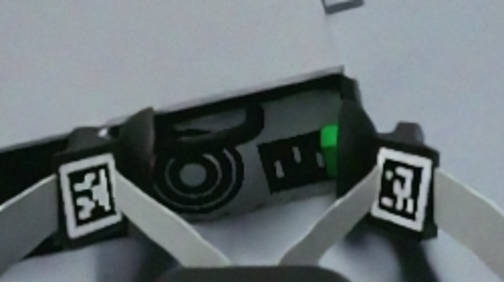

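Emit:
{"fn": "execute_actions", "kwargs": {
  "actions": [
    {"r1":{"joints":{"lift_m":0.718,"gripper_m":0.022},"pace":"slow"}}
  ],
  "cameras": ["r1_wrist_camera"]
}}

Emit:
{"fn": "zoom_image", "kwargs": {
  "camera": "r1_wrist_camera",
  "region": [170, 190, 420, 330]
}}

Scene clock: 59.73 s.
r1.base_odometry: x=-0.098 y=-0.692 heading=-0.430 (m, m, rad; r1's odometry frame)
r1.turned_by_wheels: +0.000 (rad since the last result)
r1.turned_by_imu: +0.001 (rad since the last result)
r1.base_tilt: forward=+0.0 right=-0.4 (deg)
r1.lidar_m: 0.34 0.38 1.72 1.88 1.92 1.68 1.60 1.68 2.31 2.43 0.55 0.40
r1.base_status: not commanded
r1.joint_positions: lift_m=+0.718 arm_m=+0.200 wrist_yaw_rad=+0.052 wrist_pitch_rad=+0.310 wrist_roll_rad=+0.270 gripper_m=+0.022
r1.joint_status: all done
r1.on_its_own: wrist_pitch_rad is at rest, and its effort (-29) is outside its rest range (-23 to +23)
r1.motor_effort: lift_m=+25(25) arm_m=+10(13) wrist_yaw_rad=-9(9) wrist_pitch_rad=-29(32) wrist_roll_rad=+2(0) gripper_m=-13(14) wheel_0=+1(1) wheel_1=+0(0) wheel_2=-1(4) (%)
r1.hand_pose: x=+0.6500 y=-0.0729 z=+0.8079 quat_wxyz=(+0.979, +0.129, +0.156, +0.005) (m; r1's base frame)
r1.wrist_depth_mm: - - - - - - - / - - - - - - 609 / - - - 530 525 445 402 / - - 343 307 366 324 297 / - 320 253 241 277 254 240 / 330 268 193 236 191 208 196 / 251 228 228 - 190 174 171
r2.base_odometry: x=+1.324 y=+1.379 heading=-0.510 (m, m, rad; r2's odometry frame)
r2.turned_by_wheels: +0.000 (rad since the last result)
r2.turned_by_imu: +0.000 (rad since the last result)
r2.base_tilt: forward=+0.1 right=-0.2 (deg)
r2.lidar_m: 0.51 0.56 1.07 2.04 2.12 3.01 0.93 1.06 2.78 2.69 0.73 0.55
r2.base_status: not commanded
r2.joint_positions: lift_m=+1.150 arm_m=+0.002 wrist_yaw_rad=+0.000 wrist_pitch_rad=+1.570 wrist_roll_rad=+0.012 gripper_m=+0.120
r2.joint_status: not commanded
r2.motor_effort: lift_m=+21(21) arm_m=+0(0) wrist_yaw_rad=+1(1) wrist_pitch_rad=+1(0) wrist_roll_rad=-2(2) gripper_m=-1(1) wheel_0=+4(4) wheel_1=+2(2) wheel_2=+0(0) (%)
r2.hand_pose: x=+0.1728 y=-0.0874 z=+1.0396 quat_wxyz=(+0.707, +0.004, +0.707, -0.004) (m; r2's base frame)
r2.wrist_depth_mm: 1078 1060 1078 1098 1118 1138 1160 / 1229 1255 1255 1255 1255 1255 1255 / 1255 1229 1229 1255 1229 1229 1255 / 1229 1229 1229 1229 1255 1229 1255 / 1255 1255 1025 1025 1255 1255 1255 / 1229 1229 1042 1025 1255 1229 1255 / 1255 1229 1255 108 1229 1255 1255
pictures: r1_wrist_camera
camera_calibration (this result's frames):
r1_wrist_camera: T_world_to_cam=[[-0.0615543, -0.968578, -0.240972, 0.156118], [-0.346105, 0.247163, -0.905054, 1.02006], [0.936174, 0.0276917, -0.350444, -0.095045], [0, 0, 0, 1]] pos_world=[0.451637, -0.0982772, 0.927523]
Images, in order (width x height): r1_wrist_camera 616x392.

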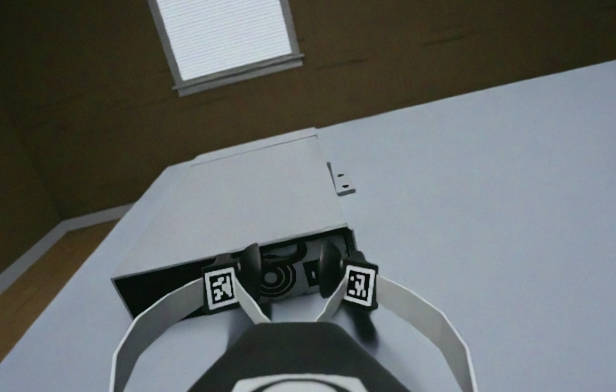

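Region (170, 190, 420, 330) of r1_wrist_camera's 616x392 image, scaled by 2.016; it fills the top 282 rows of this view, and the rest is white.

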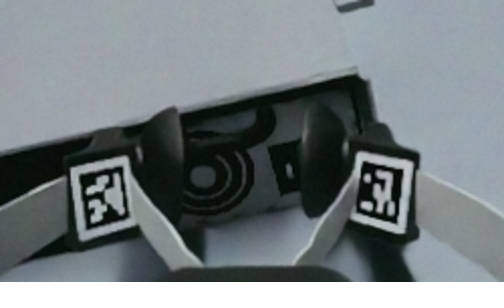

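Emit:
{"fn": "execute_actions", "kwargs": {
  "actions": [
    {"r1":{"joints":{"lift_m":0.712,"gripper_m":0.0,"arm_m":0.206},"contact_limits":{"arm_m":0.2},"pace":"slow"}}
  ],
  "cameras": ["r1_wrist_camera"]
}}

Emit:
{"fn": "zoom_image", "kwargs": {
  "camera": "r1_wrist_camera",
  "region": [170, 190, 420, 330]
}}

Scene clock: 61.10 s.
r1.base_odometry: x=-0.097 y=-0.692 heading=-0.429 (m, m, rad; r1's odometry frame)
r1.turned_by_wheels: +0.000 (rad since the last result)
r1.turned_by_imu: +0.000 (rad since the last result)
r1.base_tilt: forward=-0.1 right=-0.3 (deg)
r1.lidar_m: 0.35 0.37 1.75 1.88 1.91 1.68 1.60 1.68 2.33 2.43 0.53 0.38
r1.base_status: not commanded
r1.joint_positions: lift_m=+0.712 arm_m=+0.205 wrist_yaw_rad=+0.053 wrist_pitch_rad=+0.306 wrist_roll_rad=+0.269 gripper_m=+0.001
r1.joint_status: all done
r1.motor_effort: lift_m=+19(25) arm_m=+8(13) wrist_yaw_rad=-9(12) wrist_pitch_rad=-15(29) wrist_roll_rad=+3(1) gripper_m=-25(27) wheel_0=+2(2) wheel_1=+1(1) wheel_2=+1(2) (%)
r1.contact_limits: arm_m 0.2
r1.hand_pose: x=+0.6549 y=-0.0726 z=+0.8035 quat_wxyz=(+0.980, +0.129, +0.154, +0.006) (m; r1's base frame)
r1.wrist_depth_mm: - - - - - - - / - - - - - - 609 / - - - 544 521 442 399 / - - 336 300 359 319 293 / - 306 245 236 270 249 236 / 320 252 202 236 191 199 193 / 246 223 223 - 188 171 -
r2.base_odometry: x=+1.324 y=+1.379 heading=-0.510 (m, m, rad; r2's odometry frame)
r2.turned_by_wheels: +0.000 (rad since the last result)
r2.turned_by_imu: +0.000 (rad since the last result)
r2.base_tilt: forward=+0.1 right=-0.2 (deg)
r2.lidar_m: 0.49 0.54 1.11 2.03 2.16 3.00 0.96 1.07 2.80 2.66 0.74 0.54
r2.base_status: not commanded
r2.joint_positions: lift_m=+1.150 arm_m=+0.002 wrist_yaw_rad=+0.000 wrist_pitch_rad=+1.570 wrist_roll_rad=+0.012 gripper_m=+0.120
r2.joint_status: not commanded
r2.motor_effort: lift_m=+22(21) arm_m=-1(0) wrist_yaw_rad=+1(1) wrist_pitch_rad=+0(0) wrist_roll_rad=-2(1) gripper_m=+0(0) wheel_0=+4(4) wheel_1=+2(2) wheel_2=+0(0) (%)
r2.hand_pose: x=+0.1728 y=-0.0874 z=+1.0396 quat_wxyz=(+0.707, +0.004, +0.707, -0.004) (m; r2's base frame)
r2.wrist_depth_mm: 1078 1078 1078 1098 1118 1138 1160 / 1255 1229 1255 1255 1255 1255 1255 / 1255 1255 1255 1255 1255 1255 1255 / 1229 1229 1229 1255 1255 1255 1255 / 1229 1229 1042 1025 1229 1229 1255 / 1255 1229 1042 1042 1205 1255 1255 / 1255 1255 1229 108 1255 1229 1229
pictures: r1_wrist_camera
camera_calibration (this result's frames):
r1_wrist_camera: T_world_to_cam=[[-0.0596423, -0.968643, -0.241194, 0.154528], [-0.342333, 0.246819, -0.906581, 1.01649], [0.937684, 0.0284981, -0.346319, -0.105327], [0, 0, 0, 1]] pos_world=[0.455959, -0.0982055, 0.922327]
Images, in order (width x height): r1_wrist_camera 616x392.

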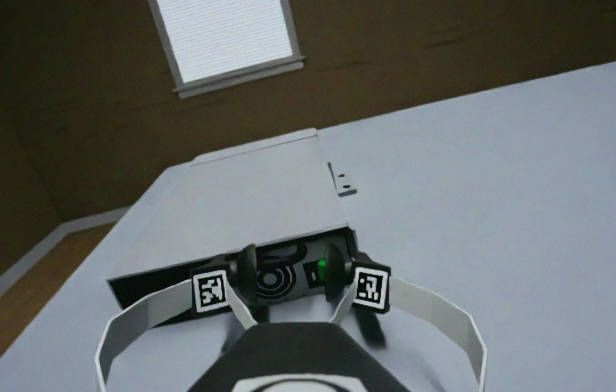

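Region (170, 190, 420, 330) of r1_wrist_camera's 616x392 image, scaled by 2.016; it fills the top 282 rows of this view, and the rest is white.

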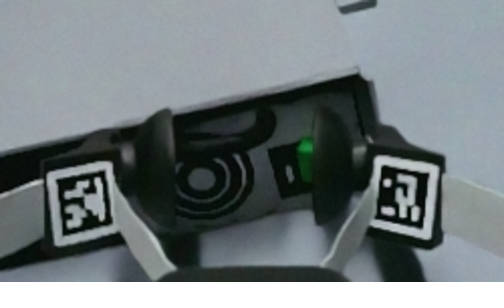

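Cups are toeing in now. Squeeze harder while following.

Emit:
{"fn": "execute_actions", "kwargs": {
  "actions": [
    {"r1":{"joints":{"lift_m":0.709,"gripper_m":-0.025,"arm_m":0.214},"contact_limits":{"arm_m":0.2},"pace":"slow"}}
  ],
  "cameras": ["r1_wrist_camera"]
}}

Emit:
{"fn": "zoom_image", "kwargs": {
  "camera": "r1_wrist_camera",
  "region": [170, 190, 420, 330]
}}

Scene clock: 62.37 s.
r1.base_odometry: x=-0.098 y=-0.692 heading=-0.430 (m, m, rad; r1's odometry frame)
r1.turned_by_wheels: +0.000 (rad since the last result)
r1.turned_by_imu: +0.000 (rad since the last result)
r1.base_tilt: forward=-0.1 right=-0.4 (deg)
r1.lidar_m: 0.35 0.38 1.73 1.88 1.90 1.66 1.61 1.68 2.32 2.43 0.54 0.39
r1.base_status: not commanded
r1.joint_positions: lift_m=+0.709 arm_m=+0.212 wrist_yaw_rad=+0.051 wrist_pitch_rad=+0.306 wrist_roll_rad=+0.269 gripper_m=-0.024
r1.joint_status: all done
r1.motor_effort: lift_m=+18(17) arm_m=+12(17) wrist_yaw_rad=-3(10) wrist_pitch_rad=-19(19) wrist_roll_rad=+4(2) gripper_m=-29(28) wheel_0=+3(3) wheel_1=+1(2) wheel_2=-3(3) (%)
r1.contact_limits: arm_m 0.2
r1.hand_pose: x=+0.6620 y=-0.0734 z=+0.8006 quat_wxyz=(+0.980, +0.129, +0.154, +0.004) (m; r1's base frame)
r1.wrist_depth_mm: - - - - - - - / - - - - - - 603 / - - - 521 517 436 392 / - - 330 294 353 314 290 / - 285 233 229 266 245 231 / 310 169 195 232 184 193 189 / 242 224 219 - 185 169 -
r2.base_odometry: x=+1.324 y=+1.379 heading=-0.510 (m, m, rad; r2's odometry frame)
r2.turned_by_wheels: +0.000 (rad since the last result)
r2.turned_by_imu: +0.000 (rad since the last result)
r2.base_tilt: forward=+0.1 right=-0.2 (deg)
r2.lidar_m: 0.52 0.57 1.11 2.04 2.14 3.01 0.98 1.05 2.78 2.65 0.73 0.54
r2.base_status: not commanded
r2.joint_positions: lift_m=+1.150 arm_m=+0.002 wrist_yaw_rad=+0.000 wrist_pitch_rad=+1.570 wrist_roll_rad=+0.012 gripper_m=+0.120
r2.joint_status: not commanded
r2.motor_effort: lift_m=+22(21) arm_m=+0(0) wrist_yaw_rad=+0(0) wrist_pitch_rad=+0(0) wrist_roll_rad=-1(3) gripper_m=-2(2) wheel_0=+4(4) wheel_1=+2(2) wheel_2=+0(0) (%)
r2.hand_pose: x=+0.1728 y=-0.0874 z=+1.0396 quat_wxyz=(+0.707, +0.004, +0.707, -0.004) (m; r2's base frame)
r2.wrist_depth_mm: 1078 1078 1098 1098 1118 1138 1182 / 1255 1255 1229 1255 1255 1255 1229 / 1229 1229 1229 1229 1255 1229 1255 / 1229 1229 1229 1229 1229 1255 1255 / 1229 1255 1025 1042 1229 1229 1255 / 1229 1229 1042 1025 1255 1229 1255 / 1229 1229 1229 108 1255 1255 1229
pictures: r1_wrist_camera
camera_calibration (this result's frames):
r1_wrist_camera: T_world_to_cam=[[-0.0622765, -0.968558, -0.240867, 0.154983], [-0.341883, 0.247436, -0.906582, 1.0162], [0.937677, 0.0258894, -0.346543, -0.112977], [0, 0, 0, 1]] pos_world=[0.463009, -0.0984095, 0.919448]
Images, in order (width x height): r1_wrist_camera 616x392.

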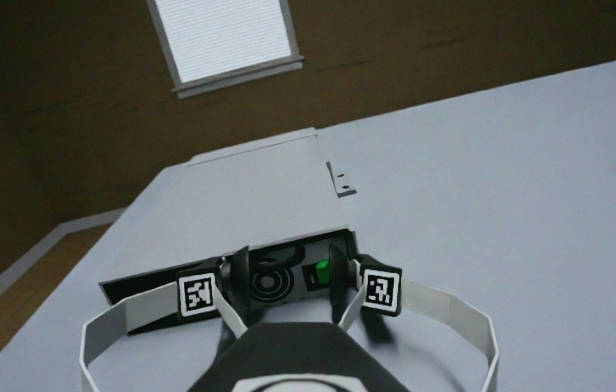

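Region (170, 190, 420, 330) of r1_wrist_camera's 616x392 image, scaled by 2.016; it fills the top 282 rows of this view, and the rest is white.

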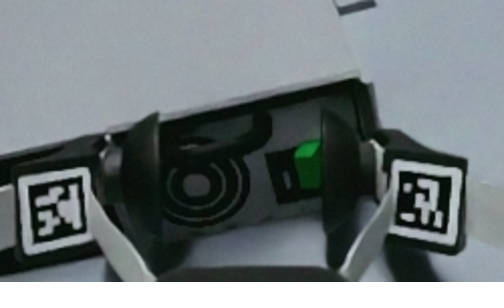

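Good grip. Pull.

Emit:
{"fn": "execute_actions", "kwargs": {
  "actions": [
    {"r1":{"joints":{"gripper_m":-0.035,"arm_m":0.19},"pace":"slow"}}
  ],
  "cameras": ["r1_wrist_camera"]
}}

Scene clock: 63.70 s.
r1.base_odometry: x=-0.097 y=-0.692 heading=-0.429 (m, m, rad; r1's odometry frame)
r1.turned_by_wheels: +0.000 (rad since the last result)
r1.turned_by_imu: +0.000 (rad since the last result)
r1.base_tilt: forward=-0.1 right=-0.3 (deg)
r1.lidar_m: 0.37 0.38 1.75 1.85 1.92 1.68 1.60 1.68 2.33 2.43 0.52 0.40
r1.base_status: not commanded
r1.joint_positions: lift_m=+0.709 arm_m=+0.192 wrist_yaw_rad=+0.054 wrist_pitch_rad=+0.303 wrist_roll_rad=+0.269 gripper_m=-0.034
r1.joint_status: all done
r1.motor_effort: lift_m=+20(20) arm_m=-12(17) wrist_yaw_rad=-12(19) wrist_pitch_rad=-9(18) wrist_roll_rad=+2(1) gripper_m=-32(38) wheel_0=+1(3) wheel_1=+0(1) wheel_2=+4(6) (%)
r1.hand_pose: x=+0.6426 y=-0.0724 z=+0.8013 quat_wxyz=(+0.980, +0.128, +0.153, +0.006) (m; r1's base frame)
r1.wrist_depth_mm: - - - - - - - / - - - - - - 615 / - - - 530 525 445 397 / - - 336 296 359 320 291 / - 312 247 231 270 248 233 / 319 165 196 233 184 193 190 / 248 225 222 - 186 170 -
r2.base_odometry: x=+1.324 y=+1.379 heading=-0.510 (m, m, rad; r2's odometry frame)
r2.turned_by_wheels: +0.000 (rad since the last result)
r2.turned_by_imu: +0.000 (rad since the last result)
r2.base_tilt: forward=+0.1 right=-0.2 (deg)
r2.lidar_m: 0.50 0.57 1.10 2.06 2.13 3.01 0.94 1.02 2.79 2.67 0.72 0.53
r2.base_status: not commanded
r2.joint_positions: lift_m=+1.150 arm_m=+0.002 wrist_yaw_rad=+0.000 wrist_pitch_rad=+1.570 wrist_roll_rad=+0.012 gripper_m=+0.120
r2.joint_status: not commanded
r2.motor_effort: lift_m=+22(21) arm_m=+0(1) wrist_yaw_rad=+1(0) wrist_pitch_rad=+0(0) wrist_roll_rad=-2(0) gripper_m=-2(1) wheel_0=+4(4) wheel_1=+2(2) wheel_2=+0(0) (%)
r2.hand_pose: x=+0.1728 y=-0.0874 z=+1.0396 quat_wxyz=(+0.707, +0.004, +0.707, -0.004) (m; r2's base frame)
r2.wrist_depth_mm: 1078 1078 1078 1098 1118 1138 1160 / 1229 1229 1229 1255 1255 1255 1229 / 1255 1229 1229 1229 1255 1255 1255 / 1229 1229 1229 1229 1255 1229 1255 / 1229 1229 1025 1042 1229 1255 1229 / 1229 1255 1025 1042 1229 1229 1255 / 1229 1229 1229 108 1229 1229 1255
pictures: r1_wrist_camera
camera_calibration (this result's frames):
r1_wrist_camera: T_world_to_cam=[[-0.0581707, -0.96873, -0.2412, 0.152509], [-0.340029, 0.246389, -0.907564, 1.00945], [0.938614, 0.0292213, -0.343729, -0.0972671], [0, 0, 0, 1]] pos_world=[0.443409, -0.0981339, 0.91949]
Images, in order (width x height): r1_wrist_camera 616x392.

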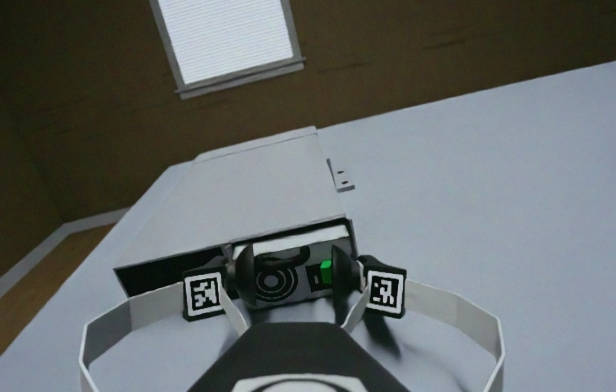

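It's coming out. Continue.

Emit:
{"fn": "execute_actions", "kwargs": {
  "actions": [
    {"r1":{"joints":{"arm_m":0.0},"pace":"slow"}}
  ],
  "cameras": ["r1_wrist_camera","r1_head_camera"]
}}

Scene clock: 66.93 s.
r1.base_odometry: x=-0.097 y=-0.692 heading=-0.430 (m, m, rad; r1's odometry frame)
r1.turned_by_wheels: +0.000 (rad since the last result)
r1.turned_by_imu: +0.000 (rad since the last result)
r1.base_tilt: forward=+0.0 right=-0.4 (deg)
r1.lidar_m: 0.37 0.37 1.75 1.87 1.90 1.67 1.61 1.67 2.34 2.44 0.54 0.43
r1.base_status: not commanded
r1.joint_positions: lift_m=+0.709 arm_m=+0.003 wrist_yaw_rad=+0.051 wrist_pitch_rad=+0.305 wrist_roll_rad=+0.269 gripper_m=-0.034
r1.joint_status: all done
r1.motor_effort: lift_m=+20(20) arm_m=-10(13) wrist_yaw_rad=-3(14) wrist_pitch_rad=-13(16) wrist_roll_rad=+2(2) gripper_m=-31(34) wheel_0=+1(1) wheel_1=+0(1) wheel_2=+2(4) (%)
r1.hand_pose: x=+0.4528 y=-0.0734 z=+0.8006 quat_wxyz=(+0.980, +0.129, +0.154, +0.004) (m; r1's base frame)
r1.wrist_depth_mm: - - - - - - - / - - - - - 732 609 / - - 640 544 521 442 394 / - - 439 320 359 319 291 / - 379 258 231 273 248 236 / 314 167 183 232 181 191 191 / 244 228 222 - 186 175 177
r2.base_odometry: x=+1.324 y=+1.379 heading=-0.510 (m, m, rad; r2's odometry frame)
r2.turned_by_wheels: +0.000 (rad since the last result)
r2.turned_by_imu: +0.001 (rad since the last result)
r2.base_tilt: forward=+0.1 right=-0.2 (deg)
r2.lidar_m: 0.50 0.55 1.12 2.05 2.17 3.01 0.96 1.06 2.76 2.66 0.75 0.53
r2.base_status: not commanded
r2.joint_positions: lift_m=+1.150 arm_m=+0.002 wrist_yaw_rad=+0.000 wrist_pitch_rad=+1.570 wrist_roll_rad=+0.012 gripper_m=+0.120
r2.joint_status: not commanded
r2.motor_effort: lift_m=+21(21) arm_m=+0(0) wrist_yaw_rad=+0(0) wrist_pitch_rad=+0(0) wrist_roll_rad=-2(2) gripper_m=-1(1) wheel_0=+4(4) wheel_1=+2(2) wheel_2=+0(0) (%)
r2.hand_pose: x=+0.1728 y=-0.0874 z=+1.0396 quat_wxyz=(+0.707, +0.004, +0.707, -0.004) (m; r2's base frame)
r2.wrist_depth_mm: 1078 1078 1078 1098 1118 1138 1160 / 1229 1255 1255 1255 1255 1229 1255 / 1229 1255 1255 1229 1255 1255 1255 / 1255 1255 1255 1229 1255 1229 1255 / 1255 1229 1042 1042 1229 1255 1255 / 1255 1229 1025 1025 1229 1229 1255 / 1255 1229 1229 108 1255 1229 1255
pictures: r1_head_camera, r1_wrist_camera
camera_calibration (this result's frames):
r1_wrist_camera: T_world_to_cam=[[-0.0619921, -0.968547, -0.240985, 0.141966], [-0.341221, 0.247468, -0.906823, 0.944604], [0.937937, 0.0260133, -0.345829, 0.0824722], [0, 0, 0, 1]] pos_world=[0.253765, -0.0984034, 0.919322]
Images, in order (width x height): r1_head_camera 420x560, r1_wrist_camera 616x392.

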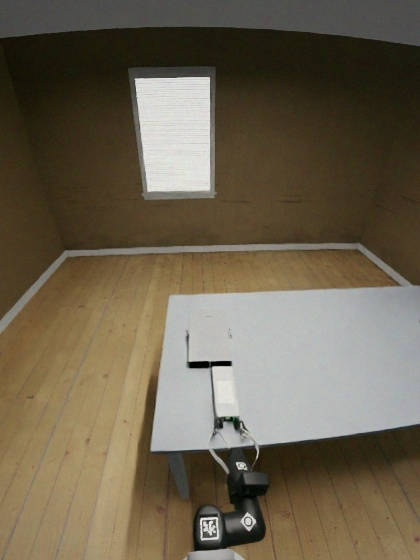

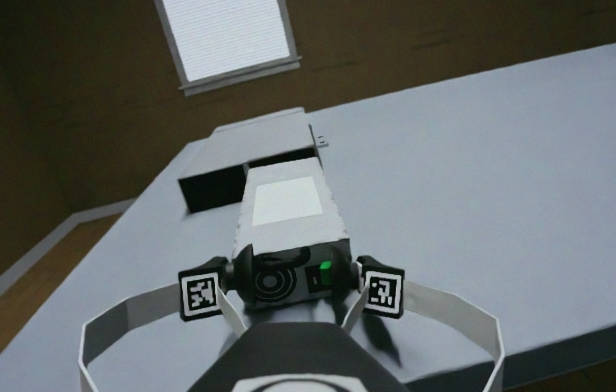

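Emit:
{"fn": "execute_actions", "kwargs": {
  "actions": [
    {"r1":{"base":{"translate_m":-0.035},"pace":"slow"}}
  ],
  "cameras": []
}}

Emit:
{"fn": "execute_actions", "kwargs": {
  "actions": [
    {"r1":{"base":{"translate_m":-0.02},"joints":{"gripper_m":0.07},"pace":"slow"}}
  ],
  "cameras": ["r1_wrist_camera"]
}}

Scene clock: 68.50 s.
r1.base_odometry: x=-0.129 y=-0.678 heading=-0.430 (m, m, rad; r1's odometry frame)
r1.turned_by_wheels: +0.000 (rad since the last result)
r1.turned_by_imu: +0.000 (rad since the last result)
r1.base_tilt: forward=+0.0 right=-0.4 (deg)
r1.lidar_m: 0.40 0.43 1.76 1.87 1.90 1.65 1.57 1.64 2.27 2.43 0.57 0.44
r1.base_status: done
r1.joint_positions: lift_m=+0.709 arm_m=+0.003 wrist_yaw_rad=+0.051 wrist_pitch_rad=+0.305 wrist_roll_rad=+0.269 gripper_m=-0.034
r1.joint_status: not commanded
r1.motor_effort: lift_m=+20(20) arm_m=-10(10) wrist_yaw_rad=-4(4) wrist_pitch_rad=-15(14) wrist_roll_rad=+4(3) gripper_m=-32(32) wheel_0=-2(4) wheel_1=-1(1) wheel_2=+2(6) (%)
r1.hand_pose: x=+0.4528 y=-0.0734 z=+0.8006 quat_wxyz=(+0.980, +0.129, +0.154, +0.004) (m; r1's base frame)
r1.wrist_depth_mm: - - - - - - - / - - - - - 732 609 / - - 609 569 521 439 397 / - - 466 322 359 319 291 / - 379 259 232 273 249 236 / 314 167 183 230 182 206 211 / 245 227 223 - 212 960 960
r2.base_odometry: x=+1.324 y=+1.379 heading=-0.510 (m, m, rad; r2's odometry frame)
r2.turned_by_wheels: +0.000 (rad since the last result)
r2.turned_by_imu: +0.000 (rad since the last result)
r2.base_tilt: forward=+0.1 right=-0.2 (deg)
r2.lidar_m: 0.51 0.54 1.12 2.03 2.14 3.04 0.96 1.05 2.79 2.67 0.74 0.52
r2.base_status: not commanded
r2.joint_positions: lift_m=+1.150 arm_m=+0.002 wrist_yaw_rad=+0.000 wrist_pitch_rad=+1.570 wrist_roll_rad=+0.012 gripper_m=+0.120
r2.joint_status: not commanded
r2.motor_effort: lift_m=+22(21) arm_m=-1(1) wrist_yaw_rad=+0(0) wrist_pitch_rad=+0(0) wrist_roll_rad=-1(3) gripper_m=+0(0) wheel_0=+4(4) wheel_1=+2(2) wheel_2=+0(0) (%)
r2.hand_pose: x=+0.1728 y=-0.0874 z=+1.0396 quat_wxyz=(+0.707, +0.004, +0.707, -0.004) (m; r2's base frame)
r2.wrist_depth_mm: 1078 1078 1078 1098 1118 1138 1160 / 1255 1255 1229 1229 1229 1255 1255 / 1229 1229 1255 1255 1255 1255 1229 / 1229 1255 1229 1229 1255 1229 1229 / 1229 1229 1042 1042 1229 1255 1255 / 1255 1205 1042 1025 1255 1229 1255 / 1229 1229 1255 108 1255 1255 1229
pictures: none
No camera images: the call's "cameras" was empty. Leave "cameras" out to get every camera's image.

Scene clock: 72.00 s.
r1.base_odometry: x=-0.147 y=-0.670 heading=-0.430 (m, m, rad; r1's odometry frame)
r1.turned_by_wheels: +0.000 (rad since the last result)
r1.turned_by_imu: +0.000 (rad since the last result)
r1.base_tilt: forward=-0.1 right=-0.4 (deg)
r1.lidar_m: 0.41 0.44 1.75 1.88 1.91 1.63 1.56 1.62 2.25 2.43 0.62 0.49
r1.base_status: done
r1.joint_positions: lift_m=+0.709 arm_m=+0.003 wrist_yaw_rad=+0.050 wrist_pitch_rad=+0.302 wrist_roll_rad=+0.270 gripper_m=+0.070
r1.joint_status: all done
r1.motor_effort: lift_m=+20(19) arm_m=-9(10) wrist_yaw_rad=-2(3) wrist_pitch_rad=-7(14) wrist_roll_rad=+1(3) gripper_m=-2(33) wheel_0=-2(2) wheel_1=-1(0) wheel_2=+0(6) (%)
r1.hand_pose: x=+0.4529 y=-0.0736 z=+0.8016 quat_wxyz=(+0.980, +0.129, +0.152, +0.004) (m; r1's base frame)
r1.wrist_depth_mm: - - - - - - - / - - - - - 759 627 / - - 676 597 539 452 404 / - - 477 343 366 324 296 / - 387 251 253 260 251 238 / 325 286 241 234 202 229 290 / 249 230 228 - 654 1008 960
r2.base_odometry: x=+1.324 y=+1.379 heading=-0.510 (m, m, rad; r2's odometry frame)
r2.turned_by_wheels: +0.000 (rad since the last result)
r2.turned_by_imu: +0.001 (rad since the last result)
r2.base_tilt: forward=+0.1 right=-0.2 (deg)
r2.lidar_m: 0.51 0.55 1.10 2.04 2.18 3.04 0.95 1.05 2.77 2.67 0.74 0.54
r2.base_status: not commanded
r2.joint_positions: lift_m=+1.150 arm_m=+0.002 wrist_yaw_rad=+0.000 wrist_pitch_rad=+1.570 wrist_roll_rad=+0.012 gripper_m=+0.120
r2.joint_status: not commanded
r2.motor_effort: lift_m=+22(21) arm_m=+0(0) wrist_yaw_rad=+1(1) wrist_pitch_rad=+0(0) wrist_roll_rad=-3(3) gripper_m=+0(0) wheel_0=+4(4) wheel_1=+2(2) wheel_2=+0(0) (%)
r2.hand_pose: x=+0.1728 y=-0.0874 z=+1.0396 quat_wxyz=(+0.707, +0.004, +0.707, -0.004) (m; r2's base frame)
r2.wrist_depth_mm: 1078 1078 1098 1098 1098 1138 1160 / 1229 1229 1255 1229 1255 1229 1255 / 1229 1229 1255 1229 1229 1255 1255 / 1229 1229 1255 1229 1255 1255 1255 / 1229 1229 1042 1042 1255 1229 1255 / 1229 1229 1025 1025 1255 1229 1255 / 1229 1229 1229 108 1255 1229 1229
pictures: r1_wrist_camera
camera_calibration (this result's frames):
r1_wrist_camera: T_world_to_cam=[[-0.0622843, -0.968276, -0.241995, 0.142922], [-0.337932, 0.248604, -0.907743, 0.944869], [0.939107, 0.0252397, -0.342696, 0.0795994], [0, 0, 0, 1]] pos_world=[0.253451, -0.0985196, 0.919563]
Images, in order (width x height): r1_wrist_camera 616x392.

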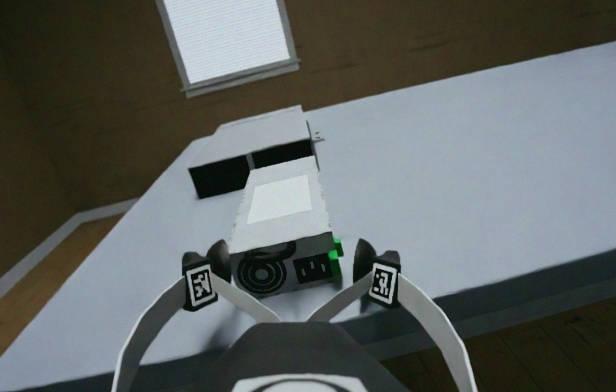

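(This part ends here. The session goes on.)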